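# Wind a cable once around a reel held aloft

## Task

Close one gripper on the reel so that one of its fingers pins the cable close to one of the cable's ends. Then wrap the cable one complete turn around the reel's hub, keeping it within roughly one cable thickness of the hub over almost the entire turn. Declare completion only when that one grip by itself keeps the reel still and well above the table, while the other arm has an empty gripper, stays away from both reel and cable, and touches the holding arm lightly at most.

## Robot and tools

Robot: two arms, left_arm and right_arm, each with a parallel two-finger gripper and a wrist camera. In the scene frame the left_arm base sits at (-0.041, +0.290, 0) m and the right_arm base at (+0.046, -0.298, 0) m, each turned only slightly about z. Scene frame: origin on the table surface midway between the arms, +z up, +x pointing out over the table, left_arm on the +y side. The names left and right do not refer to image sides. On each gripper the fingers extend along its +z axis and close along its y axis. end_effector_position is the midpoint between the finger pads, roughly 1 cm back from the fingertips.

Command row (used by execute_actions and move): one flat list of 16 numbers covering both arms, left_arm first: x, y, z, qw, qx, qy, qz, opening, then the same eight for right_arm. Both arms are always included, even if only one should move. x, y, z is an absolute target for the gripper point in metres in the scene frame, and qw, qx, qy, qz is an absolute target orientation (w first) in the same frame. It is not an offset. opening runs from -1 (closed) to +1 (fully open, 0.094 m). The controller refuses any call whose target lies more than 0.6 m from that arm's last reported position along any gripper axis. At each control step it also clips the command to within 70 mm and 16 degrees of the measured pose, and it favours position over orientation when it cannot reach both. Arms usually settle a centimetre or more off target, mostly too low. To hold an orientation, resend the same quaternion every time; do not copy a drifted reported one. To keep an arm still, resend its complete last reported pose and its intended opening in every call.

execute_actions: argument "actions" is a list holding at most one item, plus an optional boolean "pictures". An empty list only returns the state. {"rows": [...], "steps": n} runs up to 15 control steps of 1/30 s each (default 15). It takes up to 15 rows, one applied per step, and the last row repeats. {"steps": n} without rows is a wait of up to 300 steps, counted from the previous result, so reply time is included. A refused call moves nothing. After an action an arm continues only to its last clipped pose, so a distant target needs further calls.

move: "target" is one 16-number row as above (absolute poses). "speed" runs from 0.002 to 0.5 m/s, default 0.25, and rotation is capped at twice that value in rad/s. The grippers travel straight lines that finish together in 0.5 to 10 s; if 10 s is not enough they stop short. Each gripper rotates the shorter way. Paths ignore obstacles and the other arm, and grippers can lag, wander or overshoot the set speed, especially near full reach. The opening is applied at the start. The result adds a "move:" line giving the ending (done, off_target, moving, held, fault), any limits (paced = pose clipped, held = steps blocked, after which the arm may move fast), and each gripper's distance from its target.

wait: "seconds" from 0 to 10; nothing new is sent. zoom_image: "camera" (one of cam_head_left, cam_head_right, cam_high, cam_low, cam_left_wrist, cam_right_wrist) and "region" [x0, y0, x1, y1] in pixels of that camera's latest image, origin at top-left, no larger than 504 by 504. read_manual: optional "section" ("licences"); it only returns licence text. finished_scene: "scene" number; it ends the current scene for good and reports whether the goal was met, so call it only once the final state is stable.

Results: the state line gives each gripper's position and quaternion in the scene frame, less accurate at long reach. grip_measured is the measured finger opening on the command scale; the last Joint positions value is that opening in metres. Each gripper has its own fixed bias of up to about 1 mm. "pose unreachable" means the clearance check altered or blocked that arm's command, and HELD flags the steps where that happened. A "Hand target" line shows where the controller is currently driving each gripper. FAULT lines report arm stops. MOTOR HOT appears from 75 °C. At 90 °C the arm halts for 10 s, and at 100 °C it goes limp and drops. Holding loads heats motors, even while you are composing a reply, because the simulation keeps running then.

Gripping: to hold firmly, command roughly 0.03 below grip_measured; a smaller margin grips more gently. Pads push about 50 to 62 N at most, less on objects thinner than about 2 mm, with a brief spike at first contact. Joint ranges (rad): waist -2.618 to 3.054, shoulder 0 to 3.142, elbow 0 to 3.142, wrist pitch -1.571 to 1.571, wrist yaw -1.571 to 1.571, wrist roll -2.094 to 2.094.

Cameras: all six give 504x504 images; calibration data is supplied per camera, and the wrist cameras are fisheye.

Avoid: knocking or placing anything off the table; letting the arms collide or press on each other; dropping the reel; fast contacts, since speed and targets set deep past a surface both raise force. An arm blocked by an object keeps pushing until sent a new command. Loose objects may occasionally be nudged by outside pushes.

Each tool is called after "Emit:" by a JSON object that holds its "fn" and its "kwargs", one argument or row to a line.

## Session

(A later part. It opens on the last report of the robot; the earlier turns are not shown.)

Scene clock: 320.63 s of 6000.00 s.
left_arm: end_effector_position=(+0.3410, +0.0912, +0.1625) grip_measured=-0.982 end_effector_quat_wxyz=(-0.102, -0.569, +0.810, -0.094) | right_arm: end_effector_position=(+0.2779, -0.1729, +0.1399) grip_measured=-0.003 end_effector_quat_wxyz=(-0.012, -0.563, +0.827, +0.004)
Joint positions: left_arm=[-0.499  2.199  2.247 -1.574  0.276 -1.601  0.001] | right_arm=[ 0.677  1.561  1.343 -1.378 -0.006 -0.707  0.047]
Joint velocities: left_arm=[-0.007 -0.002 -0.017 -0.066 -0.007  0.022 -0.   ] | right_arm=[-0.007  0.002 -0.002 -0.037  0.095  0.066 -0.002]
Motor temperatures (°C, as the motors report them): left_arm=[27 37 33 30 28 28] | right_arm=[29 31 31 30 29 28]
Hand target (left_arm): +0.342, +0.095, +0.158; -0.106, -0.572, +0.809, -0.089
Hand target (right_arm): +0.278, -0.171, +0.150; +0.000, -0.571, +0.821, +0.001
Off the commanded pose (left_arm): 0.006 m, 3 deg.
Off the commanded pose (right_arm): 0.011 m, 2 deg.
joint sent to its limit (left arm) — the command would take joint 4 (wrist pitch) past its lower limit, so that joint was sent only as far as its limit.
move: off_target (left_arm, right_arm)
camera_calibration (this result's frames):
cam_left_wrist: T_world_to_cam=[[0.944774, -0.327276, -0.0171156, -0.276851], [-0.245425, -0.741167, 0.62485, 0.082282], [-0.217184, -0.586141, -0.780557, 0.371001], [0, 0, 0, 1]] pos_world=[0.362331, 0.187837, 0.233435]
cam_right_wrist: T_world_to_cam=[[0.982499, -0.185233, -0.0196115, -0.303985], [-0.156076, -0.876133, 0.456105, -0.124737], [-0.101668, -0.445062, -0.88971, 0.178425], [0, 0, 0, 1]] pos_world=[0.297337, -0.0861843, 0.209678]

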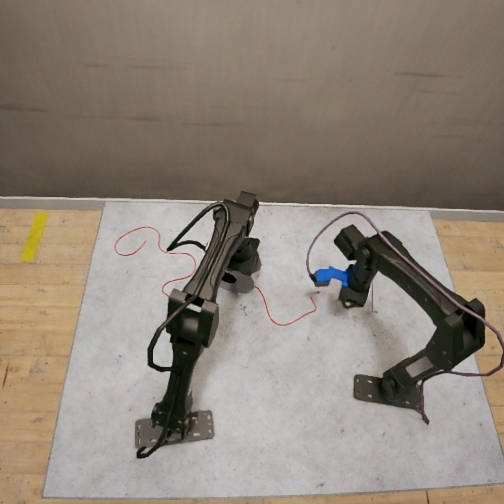

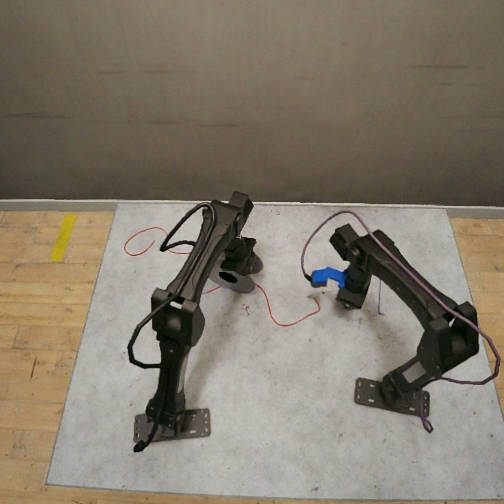

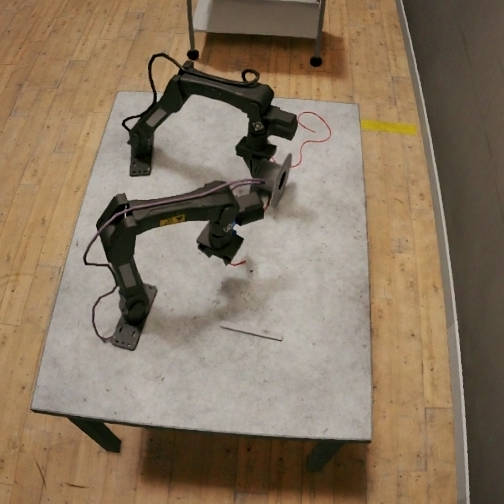

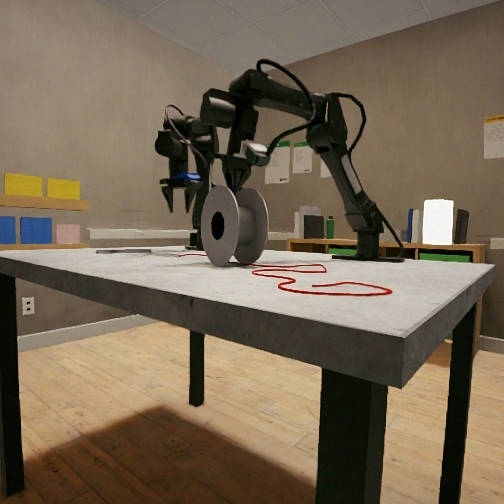

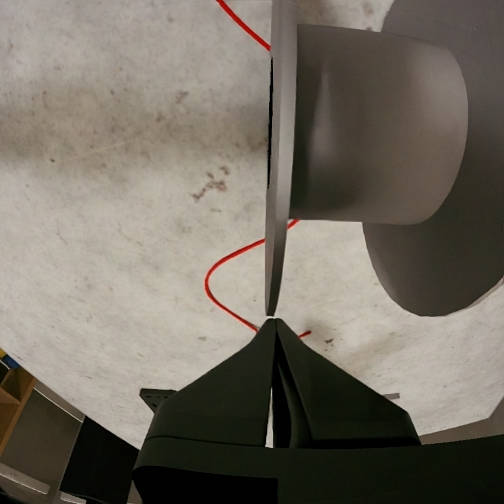

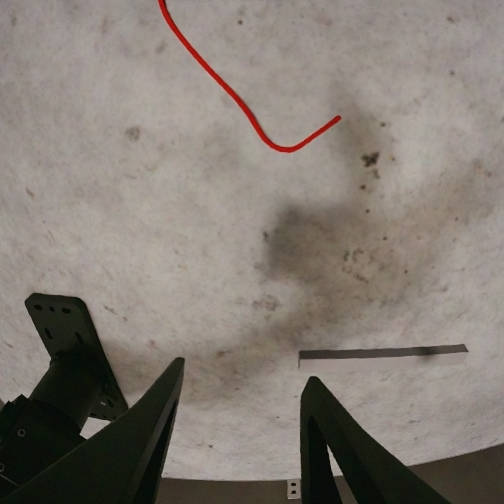

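Emit:
{"fn": "move", "kwargs": {
  "target": [0.345,0.1,0.21,-0.115,-0.57,0.81,-0.075,-0.99,0.285,-0.078,0.06,0,0.45,0.89,0,0],
  "speed": 0.4
}}

Emit:
{"fn": "move", "kwargs": {
  "target": [0.36,0.145,0.21,-0.115,-0.57,0.81,-0.075,0,0.285,-0.078,0.0,0,0.45,0.89,0,0],
  "speed": 0.15
}}

Emit:
{"fn": "move", "kwargs": {
  "target": [0.36,0.145,0.155,-0.115,-0.57,0.81,-0.075,0,0.285,-0.078,0.0,0,0.45,0.89,0,-0.99],
  "speed": 0.15
}}

Scene clock: 329.47 s of 6000.00 s.
left_arm: end_effector_position=(+0.3403, +0.0979, +0.1895) grip_measured=-0.982 end_effector_quat_wxyz=(-0.086, -0.575, +0.804, -0.123) | right_arm: end_effector_position=(+0.2872, -0.0779, +0.0662) grip_measured=-0.003 end_effector_quat_wxyz=(-0.003, +0.451, +0.892, +0.009)
Joint positions: left_arm=[-0.483  2.133  2.247 -1.574  0.28  -1.611  0.001] | right_arm=[ 0.92   1.794  1.307 -1.07  -0.013  1.667  0.047]
Joint velocities: left_arm=[-0.002  0.007 -0.002 -0.022 -0.007 -0.007  0.001] | right_arm=[-0.017 -0.012 -0.012  0.037 -0.022 -0.007 -0.   ]
Motor temperatures (°C, as the motors report them): left_arm=[27 38 33 30 28 28] | right_arm=[29 32 31 29 29 28]
Hand target (left_arm): +0.344, +0.100, +0.209; -0.071, -0.576, +0.800, -0.149
Hand target (right_arm): +0.286, -0.076, +0.061; -0.002, +0.451, +0.892, +0.002
Off the commanded pose (left_arm): 0.021 m, 7 deg.
Off the commanded pose (right_arm): 0.007 m, 1 deg.
joint sent to its limit (left arm) — the command would take joint 4 (wrist pitch) past its lower limit, so that joint was sent only as far as its limit.
move: off_target (left_arm)
camera_calibration (this result's frames):
cam_left_wrist: T_world_to_cam=[[0.952, -0.302657, 0.0457652, -0.290319], [-0.262544, -0.730498, 0.630431, 0.0739356], [-0.157373, -0.612186, -0.774895, 0.376992], [0, 0, 0, 1]] pos_world=[0.355123, 0.196932, 0.258805]
cam_right_wrist: T_world_to_cam=[[-0.679137, -0.733924, -0.0113396, 0.13695], [-0.656475, 0.600413, 0.456667, 0.252304], [-0.32835, 0.317583, -0.889565, 0.280616], [0, 0, 0, 1]] pos_world=[0.35078, -0.140095, 0.135961]

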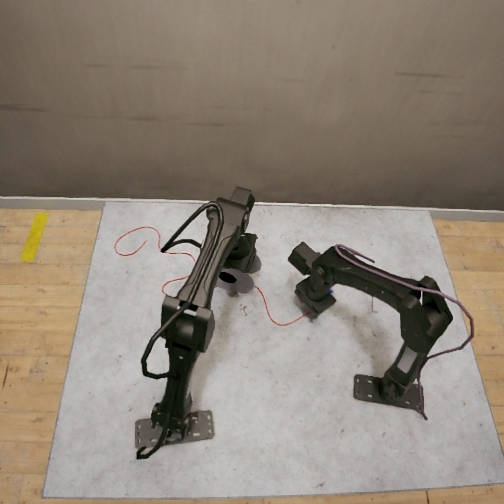

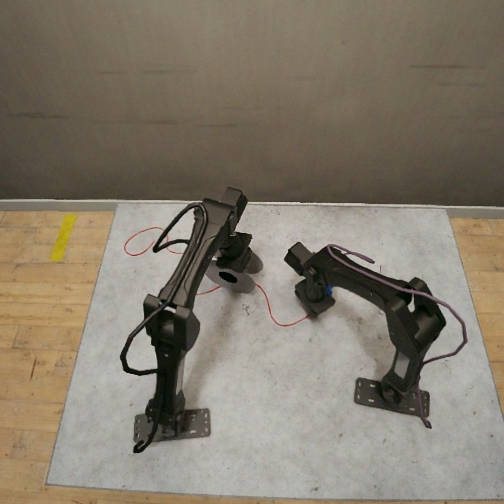

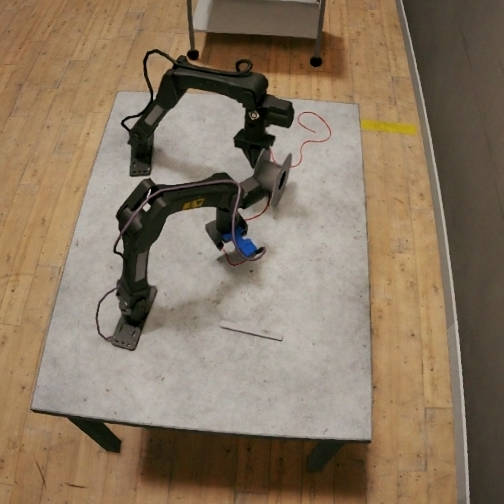

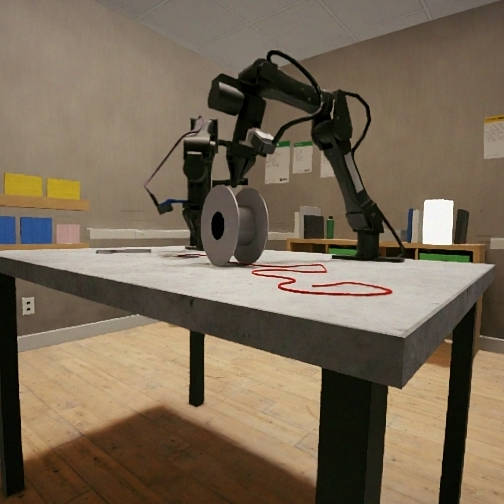

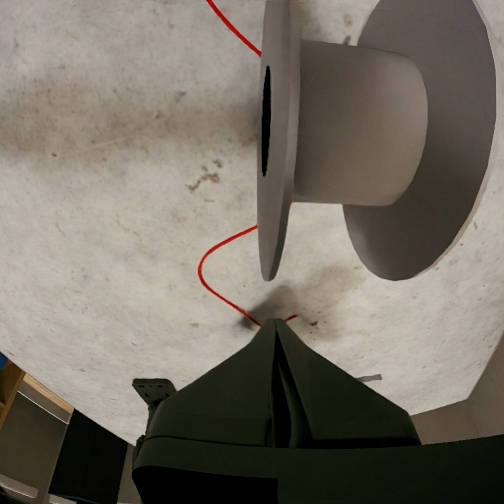

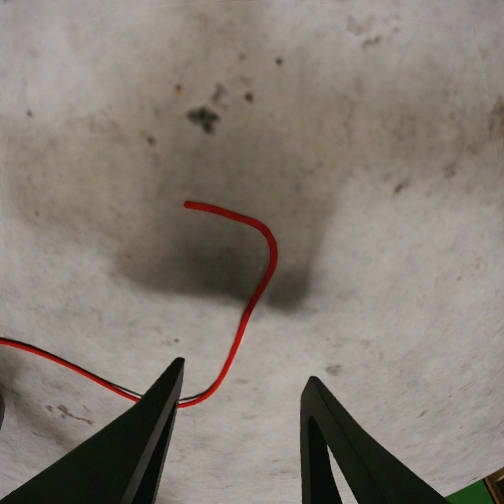

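Scene clock: 330.47 s of 6000.00 s.
left_arm: end_effector_position=(+0.3604, +0.1444, +0.1897) grip_measured=-0.003 end_effector_quat_wxyz=(-0.073, -0.585, +0.796, -0.133) | right_arm: end_effector_position=(+0.2919, -0.0738, +0.0161) grip_measured=-0.003 end_effector_quat_wxyz=(+0.000, +0.453, +0.891, +0.018)
Joint positions: left_arm=[-0.363  2.133  2.247 -1.574  0.285 -1.516  0.047] | right_arm=[ 0.92   1.863  1.185 -0.86  -0.012  1.671  0.047]
Joint velocities: left_arm=[ 0.012 -0.007 -0.012  0.022  0.022 -0.007 -0.   ] | right_arm=[-0.017 -0.002  0.012 -0.007  0.007 -0.007 -0.001]
Motor temperatures (°C, as the motors report them): left_arm=[27 38 33 30 28 28] | right_arm=[29 32 31 29 29 28]
Hand target (left_arm): +0.360, +0.145, +0.209; -0.056, -0.579, +0.799, -0.154
Hand target (right_arm): +0.285, -0.078, +0.001; -0.000, +0.451, +0.892, -0.000
Off the commanded pose (left_arm): 0.020 m, 8 deg.
Off the commanded pose (right_arm): 0.018 m, 2 deg.
joint sent to its limit (left arm) — the command would take joint 4 (wrist pitch) past its lower limit, so that joint was sent only as far as its limit.
move: off_target (left_arm, right_arm)
camera_calibration (this result's frames):
cam_left_wrist: T_world_to_cam=[[0.959001, -0.274085, 0.0720767, -0.307065], [-0.257601, -0.736996, 0.624882, 0.113272], [-0.118151, -0.61783, -0.777385, 0.395942], [0, 0, 0, 1]] pos_world=[0.370435, 0.243944, 0.25915]
cam_right_wrist: T_world_to_cam=[[-0.681917, -0.730804, -0.0302514, 0.143847], [-0.660498, 0.597493, 0.454692, 0.276758], [-0.314216, 0.330043, -0.890135, 0.23312], [0, 0, 0, 1]] pos_world=[0.35414, -0.137177, 0.0860196]

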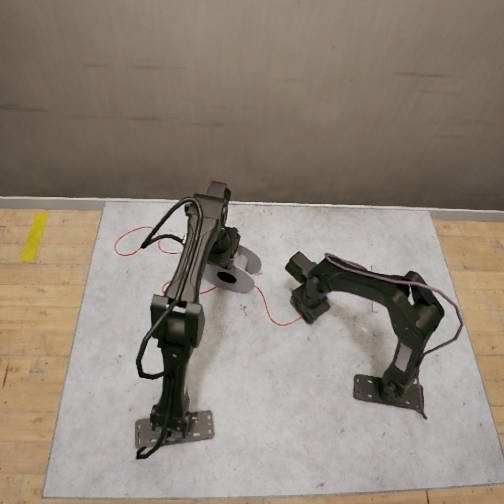

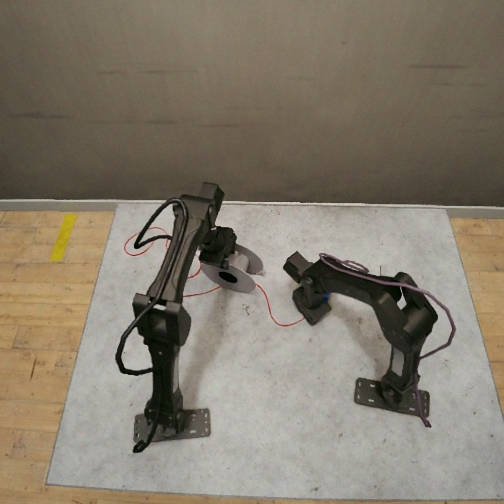

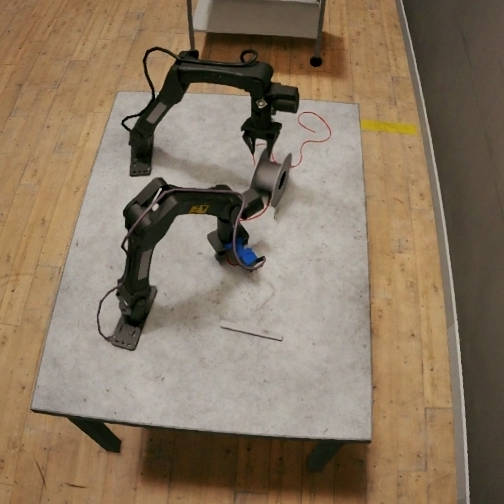

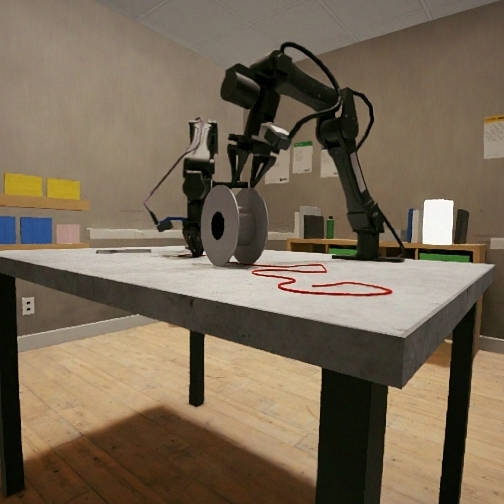

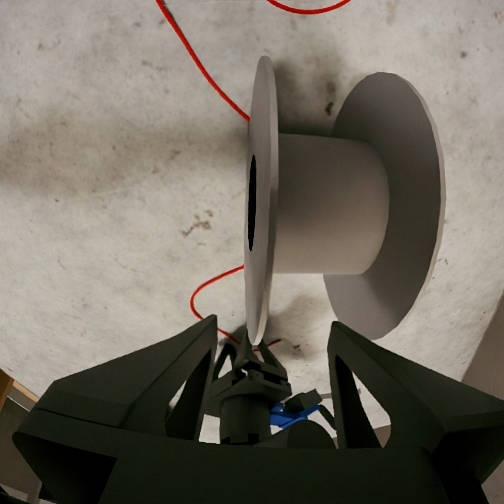

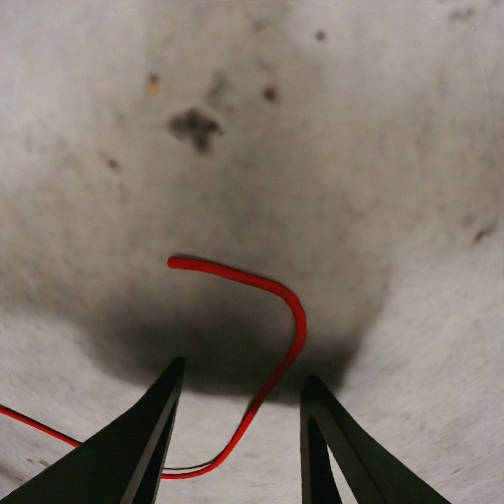

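Scene clock: 331.30 s of 6000.00 s.
left_arm: end_effector_position=(+0.3642, +0.1439, +0.1629) grip_measured=-0.003 end_effector_quat_wxyz=(-0.092, -0.576, +0.805, -0.109) | right_arm: end_effector_position=(+0.2928, -0.0730, +0.0158) grip_measured=-0.969 end_effector_quat_wxyz=(+0.001, +0.453, +0.891, +0.020)
Joint positions: left_arm=[-0.363  2.199  2.247 -1.574  0.283 -1.48   0.047] | right_arm=[ 0.92   1.863  1.183 -0.852 -0.012  1.671  0.001]
Joint velocities: left_arm=[-0.012 -0.017 -0.002  0.007 -0.007  0.022 -0.   ] | right_arm=[-0.007  0.032 -0.002  0.081 -0.022  0.081 -0.   ]
Motor temperatures (°C, as the motors report them): left_arm=[27 38 33 30 28 28] | right_arm=[29 32 31 29 29 28]
Hand target (left_arm): +0.360, +0.145, +0.155; -0.099, -0.574, +0.807, -0.096
Hand target (right_arm): +0.285, -0.078, +0.000; -0.000, +0.451, +0.893, -0.000
Off the commanded pose (left_arm): 0.009 m, 5 deg.
Off the commanded pose (right_arm): 0.018 m, 2 deg.
joint sent to its limit (left arm) — the command would take joint 4 (wrist pitch) past its lower limit, so that joint was sent only as far as its limit.
move: off_target (left_arm, right_arm)
camera_calibration (this result's frames):
cam_left_wrist: T_world_to_cam=[[0.95141, -0.30751, 0.0160089, -0.292198], [-0.249444, -0.739191, 0.625599, 0.127855], [-0.180544, -0.599195, -0.77998, 0.395612], [0, 0, 0, 1]] pos_world=[0.381318, 0.241704, 0.233261]
cam_right_wrist: T_world_to_cam=[[-0.681766, -0.730668, -0.0363273, 0.145203], [-0.662564, 0.595642, 0.454115, 0.277533], [-0.310169, 0.333669, -0.890202, 0.231878], [0, 0, 0, 1]] pos_world=[0.354799, -0.136586, 0.0856615]

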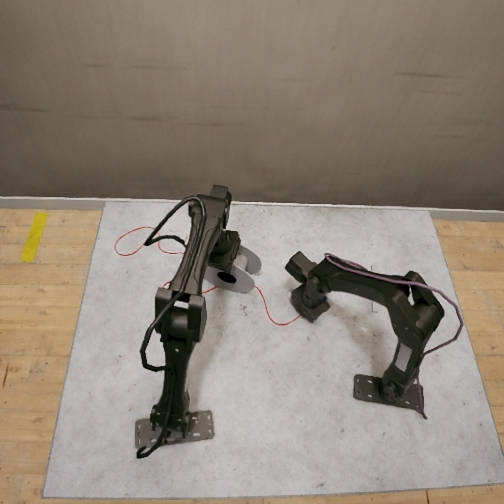

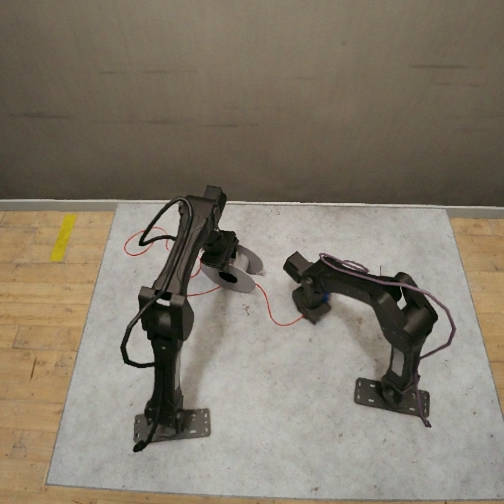

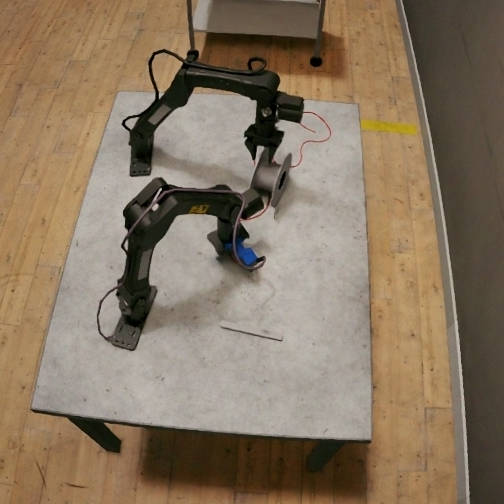

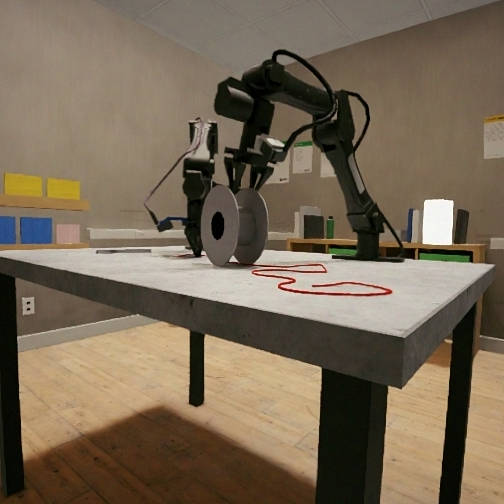

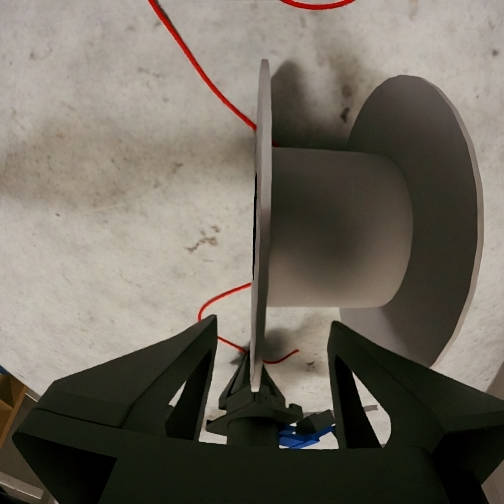

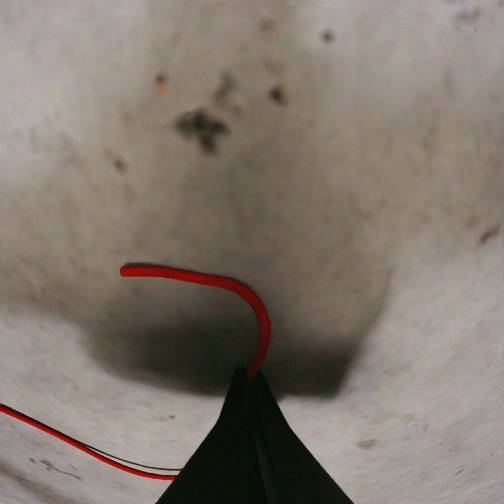

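Emit:
{"fn": "move", "kwargs": {
  "target": [0.355,0.147,0.155,-0.115,-0.57,0.81,-0.075,-0.6,0.32,-0.01,0.15,0.051,0.166,0.94,0.296,-0.99],
  "speed": 0.15
}}

Emit:
{"fn": "move", "kwargs": {
  "target": [0.355,0.147,0.155,-0.115,-0.57,0.81,-0.075,-0.99,0.33,0.045,0.13,0.051,0.166,0.94,0.296,-0.99],
  "speed": 0.08
}}

Scene clock: 345.83 s of 6000.00 s.
left_arm: end_effector_position=(+0.3587, +0.1454, +0.1545) grip_measured=-0.597 end_effector_quat_wxyz=(-0.102, -0.575, +0.806, -0.097) | right_arm: end_effector_position=(+0.3116, -0.0143, +0.1355) grip_measured=-0.968 end_effector_quat_wxyz=(+0.042, +0.175, +0.945, +0.275)
Joint positions: left_arm=[-0.363  2.199  2.214 -1.574  0.281 -1.473  0.019] | right_arm=[ 0.878  1.574  1.196 -0.699 -0.282  1.126  0.001]
Joint velocities: left_arm=[-0.007 -0.007  0.007 -0.022 -0.066 -0.037 -0.   ] | right_arm=[-0.002  0.027  0.007 -0.037 -0.037 -0.037 -0.001]
Motor temperatures (°C, as the motors report them): left_arm=[27 38 33 30 28 28] | right_arm=[29 32 31 29 29 28]
Hand target (left_arm): +0.355, +0.147, +0.155; -0.101, -0.573, +0.808, -0.092
Hand target (right_arm): +0.318, -0.012, +0.152; +0.056, +0.167, +0.939, +0.295
Off the commanded pose (left_arm): 0.004 m, 3 deg.
Off the commanded pose (right_arm): 0.017 m, 3 deg.
joint sent to its limit (left arm) — the command would take joint 4 (wrist pitch) past its lower limit, so that joint was sent only as far as its limit.
After step 180, 5.37 s passed at rest.
move: off_target (left_arm, right_arm)
camera_calibration (this result's frames):
cam_left_wrist: T_world_to_cam=[[0.949275, -0.314098, -0.0147841, -0.279913], [-0.236013, -0.742775, 0.626564, 0.128369], [-0.207784, -0.591293, -0.77923, 0.397524], [0, 0, 0, 1]] pos_world=[0.378611, 0.242482, 0.225192]
cam_right_wrist: T_world_to_cam=[[-0.12595, -0.842418, -0.523898, 0.0964812], [-0.951762, -0.0463354, 0.303319, 0.301989], [-0.279796, 0.536829, -0.795945, 0.305439], [0, 0, 0, 1]] pos_world=[0.385034, -0.068698, 0.20206]

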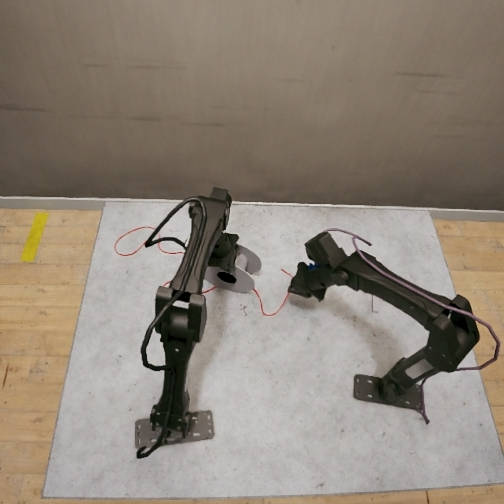

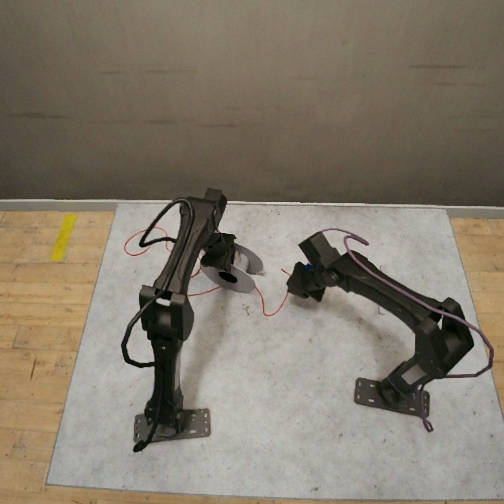

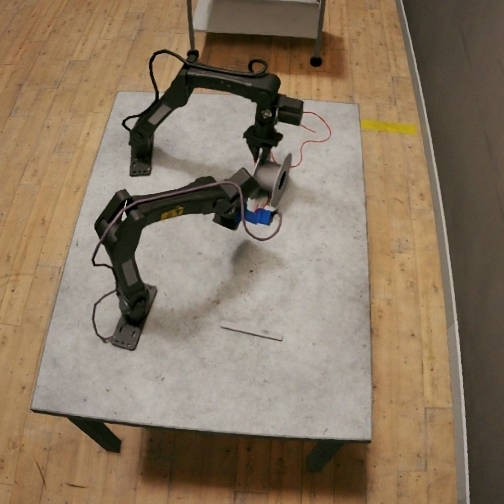

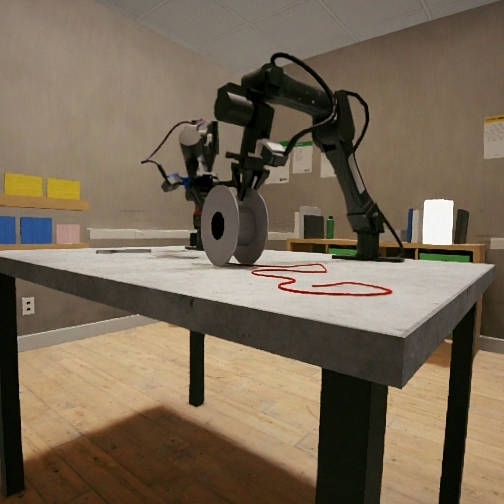

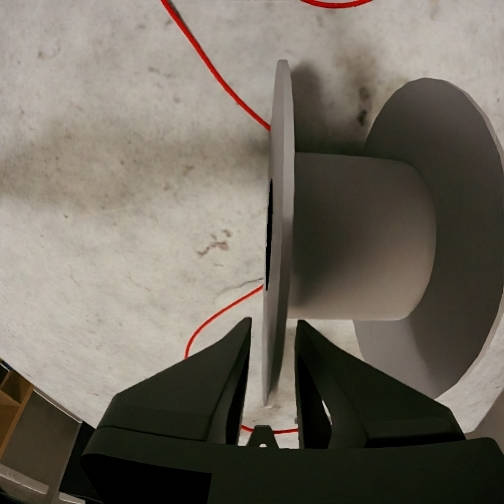

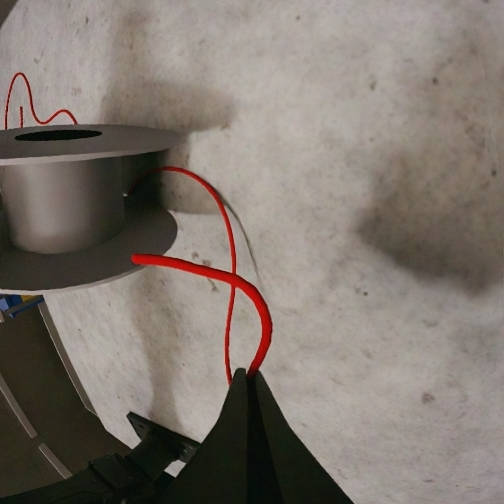

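Scene clock: 346.93 s of 6000.00 s.
left_arm: end_effector_position=(+0.3599, +0.1453, +0.1545) grip_measured=-0.946 end_effector_quat_wxyz=(-0.100, -0.574, +0.806, -0.098) | right_arm: end_effector_position=(+0.3245, +0.0389, +0.1269) grip_measured=-0.968 end_effector_quat_wxyz=(+0.040, +0.168, +0.940, +0.293)
Joint positions: left_arm=[-0.363  2.199  2.214 -1.569  0.28  -1.473  0.003] | right_arm=[ 0.959  1.726  1.306 -0.606 -0.268  1.199  0.001]
Joint velocities: left_arm=[ 0.002  0.017 -0.022 -0.037  0.037 -0.007 -0.   ] | right_arm=[ 0.007  0.017  0.002 -0.037 -0.007  0.007  0.001]
Motor temperatures (°C, as the motors report them): left_arm=[27 38 33 30 28 28] | right_arm=[29 32 31 29 29 28]
Hand target (left_arm): +0.355, +0.147, +0.155; -0.102, -0.573, +0.808, -0.092
Hand target (right_arm): +0.330, +0.045, +0.131; +0.050, +0.166, +0.939, +0.297
Off the commanded pose (left_arm): 0.005 m, 3 deg.
Off the commanded pose (right_arm): 0.009 m, 1 deg.
joint sent to its limit (left arm) — the command would take joint 4 (wrist pitch) past its lower limit, so that joint was sent only as far as its limit.
move: off_target (left_arm)
camera_calibration (this result's frames):
cam_left_wrist: T_world_to_cam=[[0.949344, -0.314082, -0.00994301, -0.281866], [-0.239186, -0.74276, 0.625378, 0.12994], [-0.203805, -0.59132, -0.780259, 0.396424], [0, 0, 0, 1]] pos_world=[0.379461, 0.242399, 0.22525]
cam_right_wrist: T_world_to_cam=[[-0.110431, -0.823997, -0.555729, 0.13676], [-0.953113, -0.070708, 0.294237, 0.321921], [-0.281745, 0.562166, -0.777554, 0.270932], [0, 0, 0, 1]] pos_world=[0.398263, -0.0168567, 0.191945]

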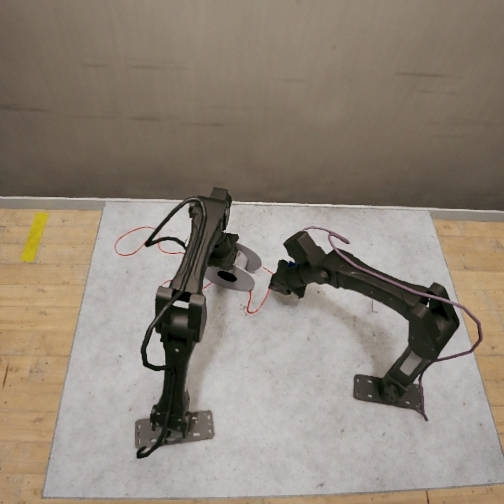

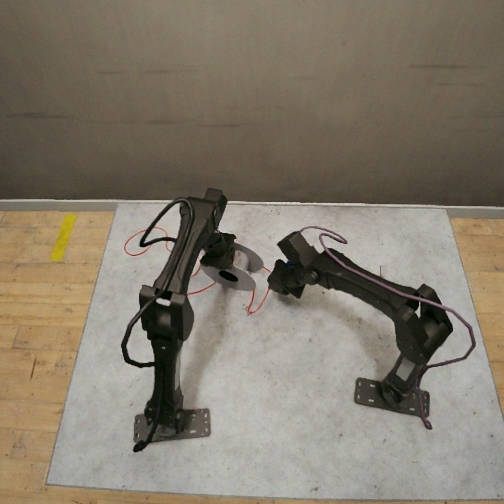

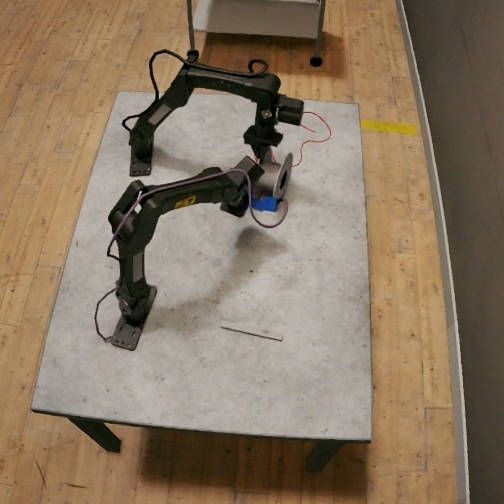

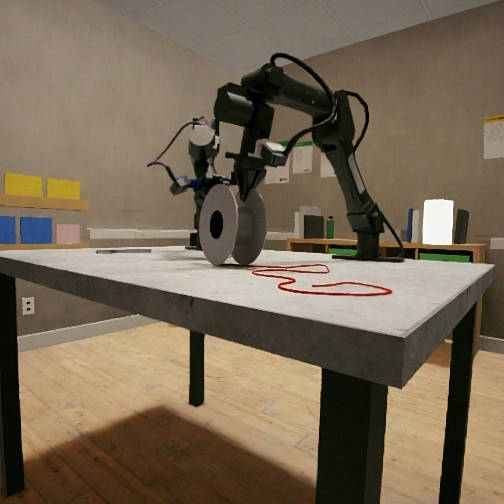

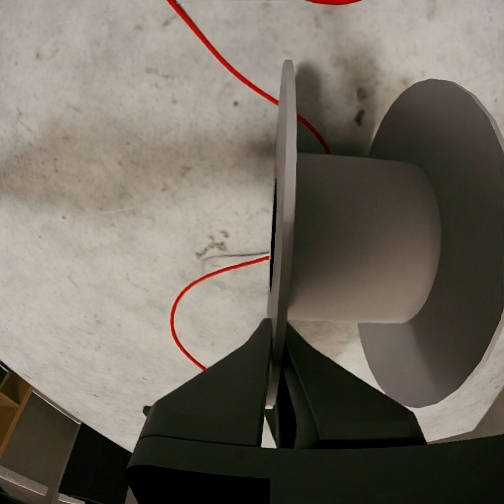

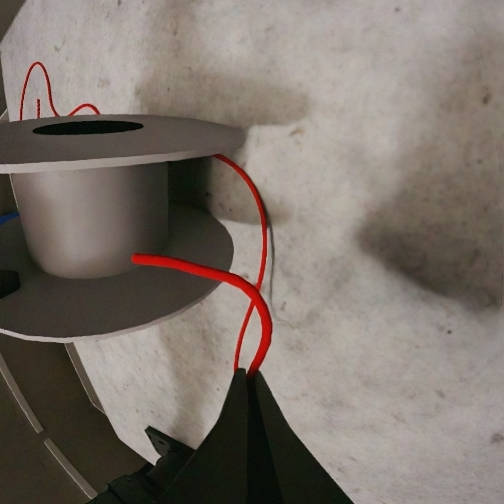

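Emit:
{"fn": "move", "kwargs": {
  "target": [0.358,0.14,0.165,-0.115,-0.57,0.81,-0.075,0.8,0.325,0.06,0.145,0.051,0.166,0.94,0.296,-0.99],
  "speed": 0.05
}}

Emit:
{"fn": "move", "kwargs": {
  "target": [0.348,0.115,0.155,-0.115,-0.57,0.81,-0.075,0.8,0.325,0.06,0.145,0.051,0.166,0.94,0.296,-0.99],
  "speed": 0.05
}}

Scene clock: 350.83 s of 6000.00 s.
left_arm: end_effector_position=(+0.3591, +0.1431, +0.1545) grip_measured=+0.797 end_effector_quat_wxyz=(-0.100, -0.577, +0.805, -0.097) | right_arm: end_effector_position=(+0.3243, +0.0576, +0.1459) grip_measured=-0.968 end_effector_quat_wxyz=(+0.049, +0.166, +0.937, +0.304)
Joint positions: left_arm=[-0.368  2.199  2.214 -1.569  0.28  -1.484  0.084] | right_arm=[ 0.998  1.743  1.385 -0.631 -0.245  1.234  0.001]
Joint velocities: left_arm=[-0.012 -0.007  0.012 -0.022 -0.095 -0.037  0.   ] | right_arm=[ 0.002 -0.007 -0.007 -0.066  0.081  0.051  0.   ]
Motor temperatures (°C, as the motors report them): left_arm=[27 38 33 30 28 28] | right_arm=[29 32 31 29 29 28]
Hand target (left_arm): +0.357, +0.140, +0.164; -0.092, -0.574, +0.807, -0.104
Hand target (right_arm): +0.325, +0.060, +0.145; +0.051, +0.166, +0.939, +0.296
Off the commanded pose (left_arm): 0.011 m, 3 deg.
Off the commanded pose (right_arm): 0.003 m, 1 deg.
joint sent to its limit (left arm) — the command would take joint 4 (wrist pitch) past its lower limit, so that joint was sent only as far as its limit.
move: off_target (left_arm)
camera_calibration (this result's frames):
cam_left_wrist: T_world_to_cam=[[0.950957, -0.309051, -0.0129789, -0.282629], [-0.233365, -0.744346, 0.625691, 0.126255], [-0.203031, -0.591976, -0.779963, 0.394772], [0, 0, 0, 1]] pos_world=[0.378383, 0.240326, 0.225243]
cam_right_wrist: T_world_to_cam=[[-0.0998525, -0.812822, -0.573891, 0.161261], [-0.959149, -0.0748039, 0.272832, 0.322799], [-0.264693, 0.57769, -0.772148, 0.267882], [0, 0, 0, 1]] pos_world=[0.396621, 0.000470495, 0.211321]

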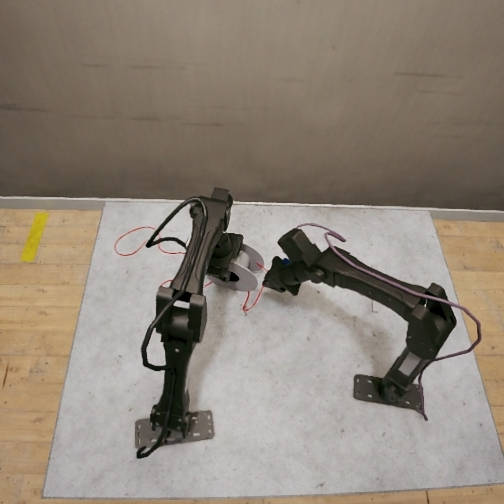

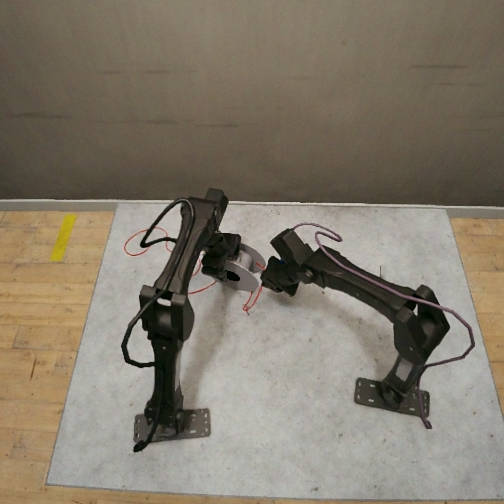

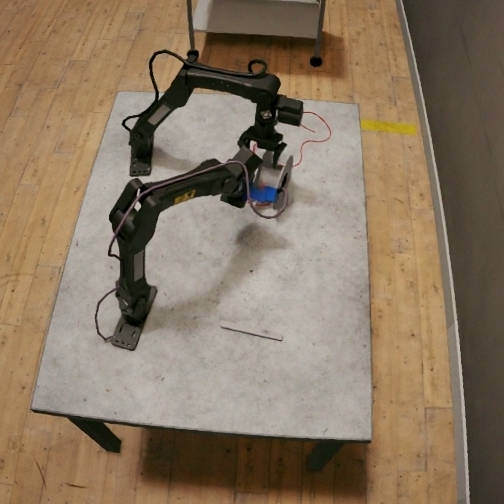

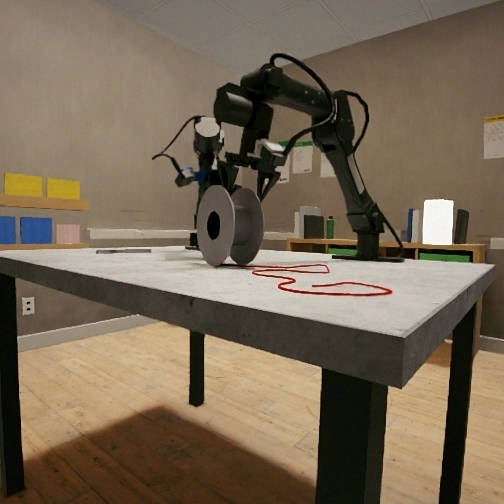

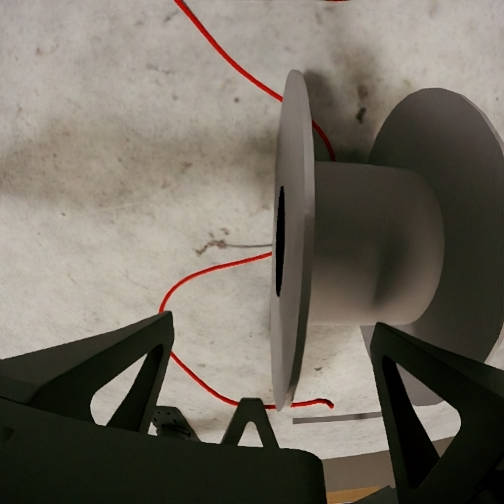

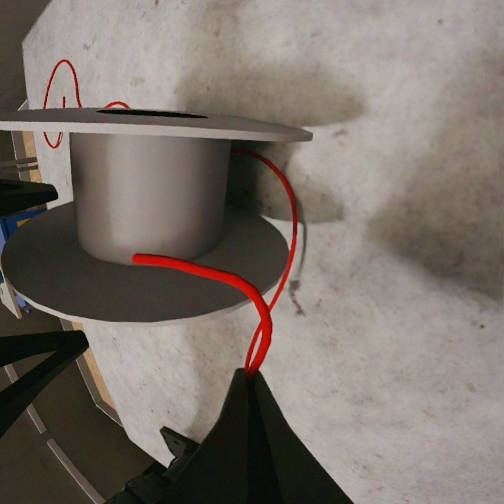

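Scene clock: 351.73 s of 6000.00 s.
left_arm: end_effector_position=(+0.3484, +0.1168, +0.1545) grip_measured=+0.797 end_effector_quat_wxyz=(-0.106, -0.571, +0.809, -0.091) | right_arm: end_effector_position=(+0.3244, +0.0576, +0.1459) grip_measured=-0.968 end_effector_quat_wxyz=(+0.049, +0.166, +0.937, +0.304)
Joint positions: left_arm=[-0.435  2.199  2.214 -1.569  0.28  -1.536  0.084] | right_arm=[ 0.998  1.743  1.385 -0.631 -0.245  1.234  0.001]
Joint velocities: left_arm=[ 0.002  0.007 -0.007  0.066 -0.037 -0.022  0.   ] | right_arm=[-0.017  0.002 -0.012  0.037 -0.051  0.022 -0.   ]
Motor temperatures (°C, as the motors report them): left_arm=[27 38 33 30 28 28] | right_arm=[29 32 31 29 29 28]
Hand target (left_arm): +0.347, +0.115, +0.155; -0.106, -0.572, +0.809, -0.088
Hand target (right_arm): +0.325, +0.060, +0.145; +0.051, +0.166, +0.939, +0.296
Off the commanded pose (left_arm): 0.002 m, 2 deg.
Off the commanded pose (right_arm): 0.003 m, 1 deg.
joint sent to its limit (left arm) — the command would take joint 4 (wrist pitch) past its lower limit, so that joint was sent only as far as its limit.
move: done
camera_calibration (this result's frames):
cam_left_wrist: T_world_to_cam=[[0.945429, -0.324676, -0.0273723, -0.274637], [-0.236796, -0.742371, 0.626748, 0.104957], [-0.22381, -0.586064, -0.778741, 0.383372], [0, 0, 0, 1]] pos_world=[0.370306, 0.21343, 0.225248]
cam_right_wrist: T_world_to_cam=[[-0.0999285, -0.813032, -0.573579, 0.161184], [-0.959306, -0.0742819, 0.272422, 0.322985], [-0.264095, 0.577461, -0.772524, 0.267808], [0, 0, 0, 1]] pos_world=[0.396675, 0.00039108, 0.211351]

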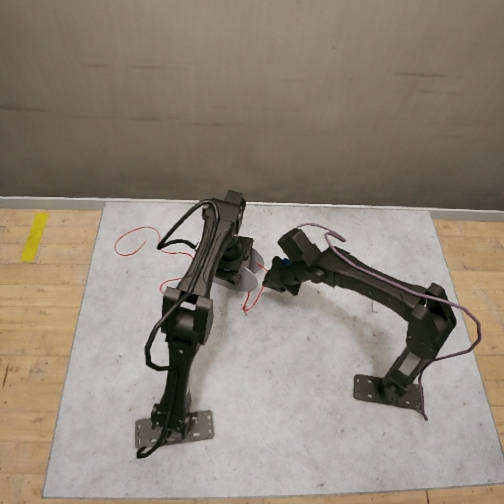

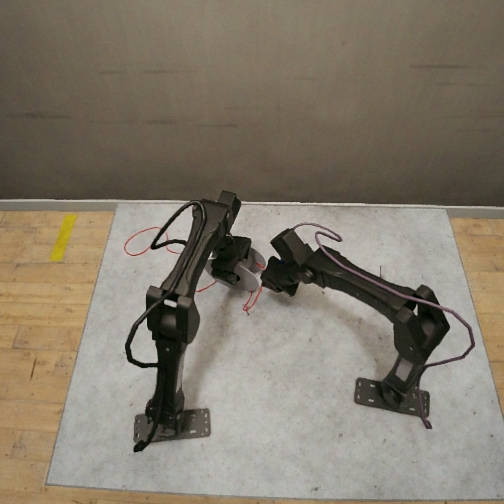

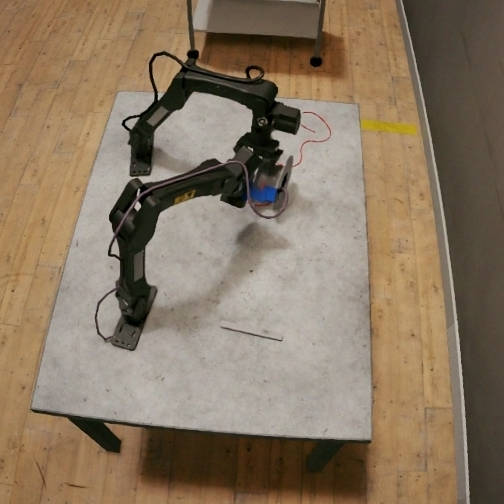

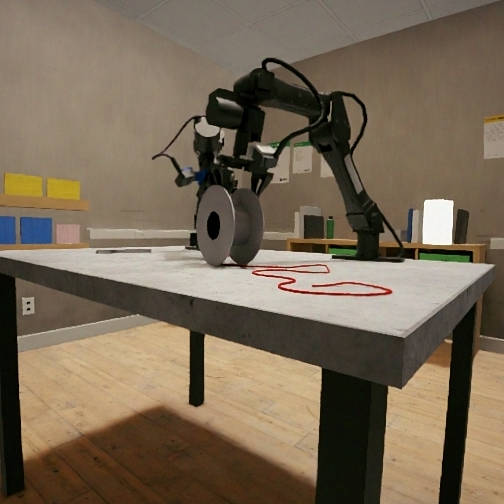

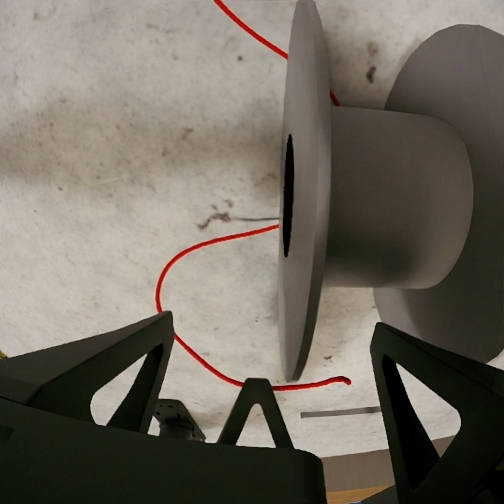

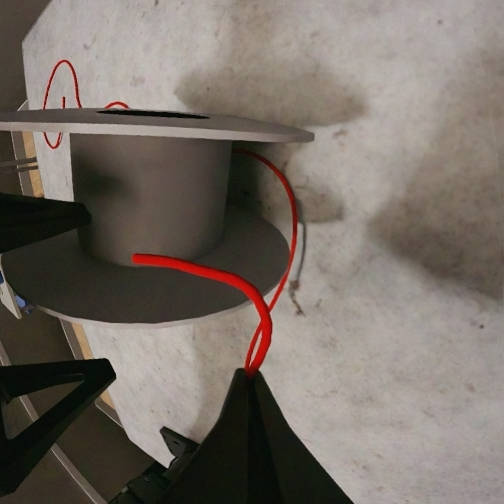

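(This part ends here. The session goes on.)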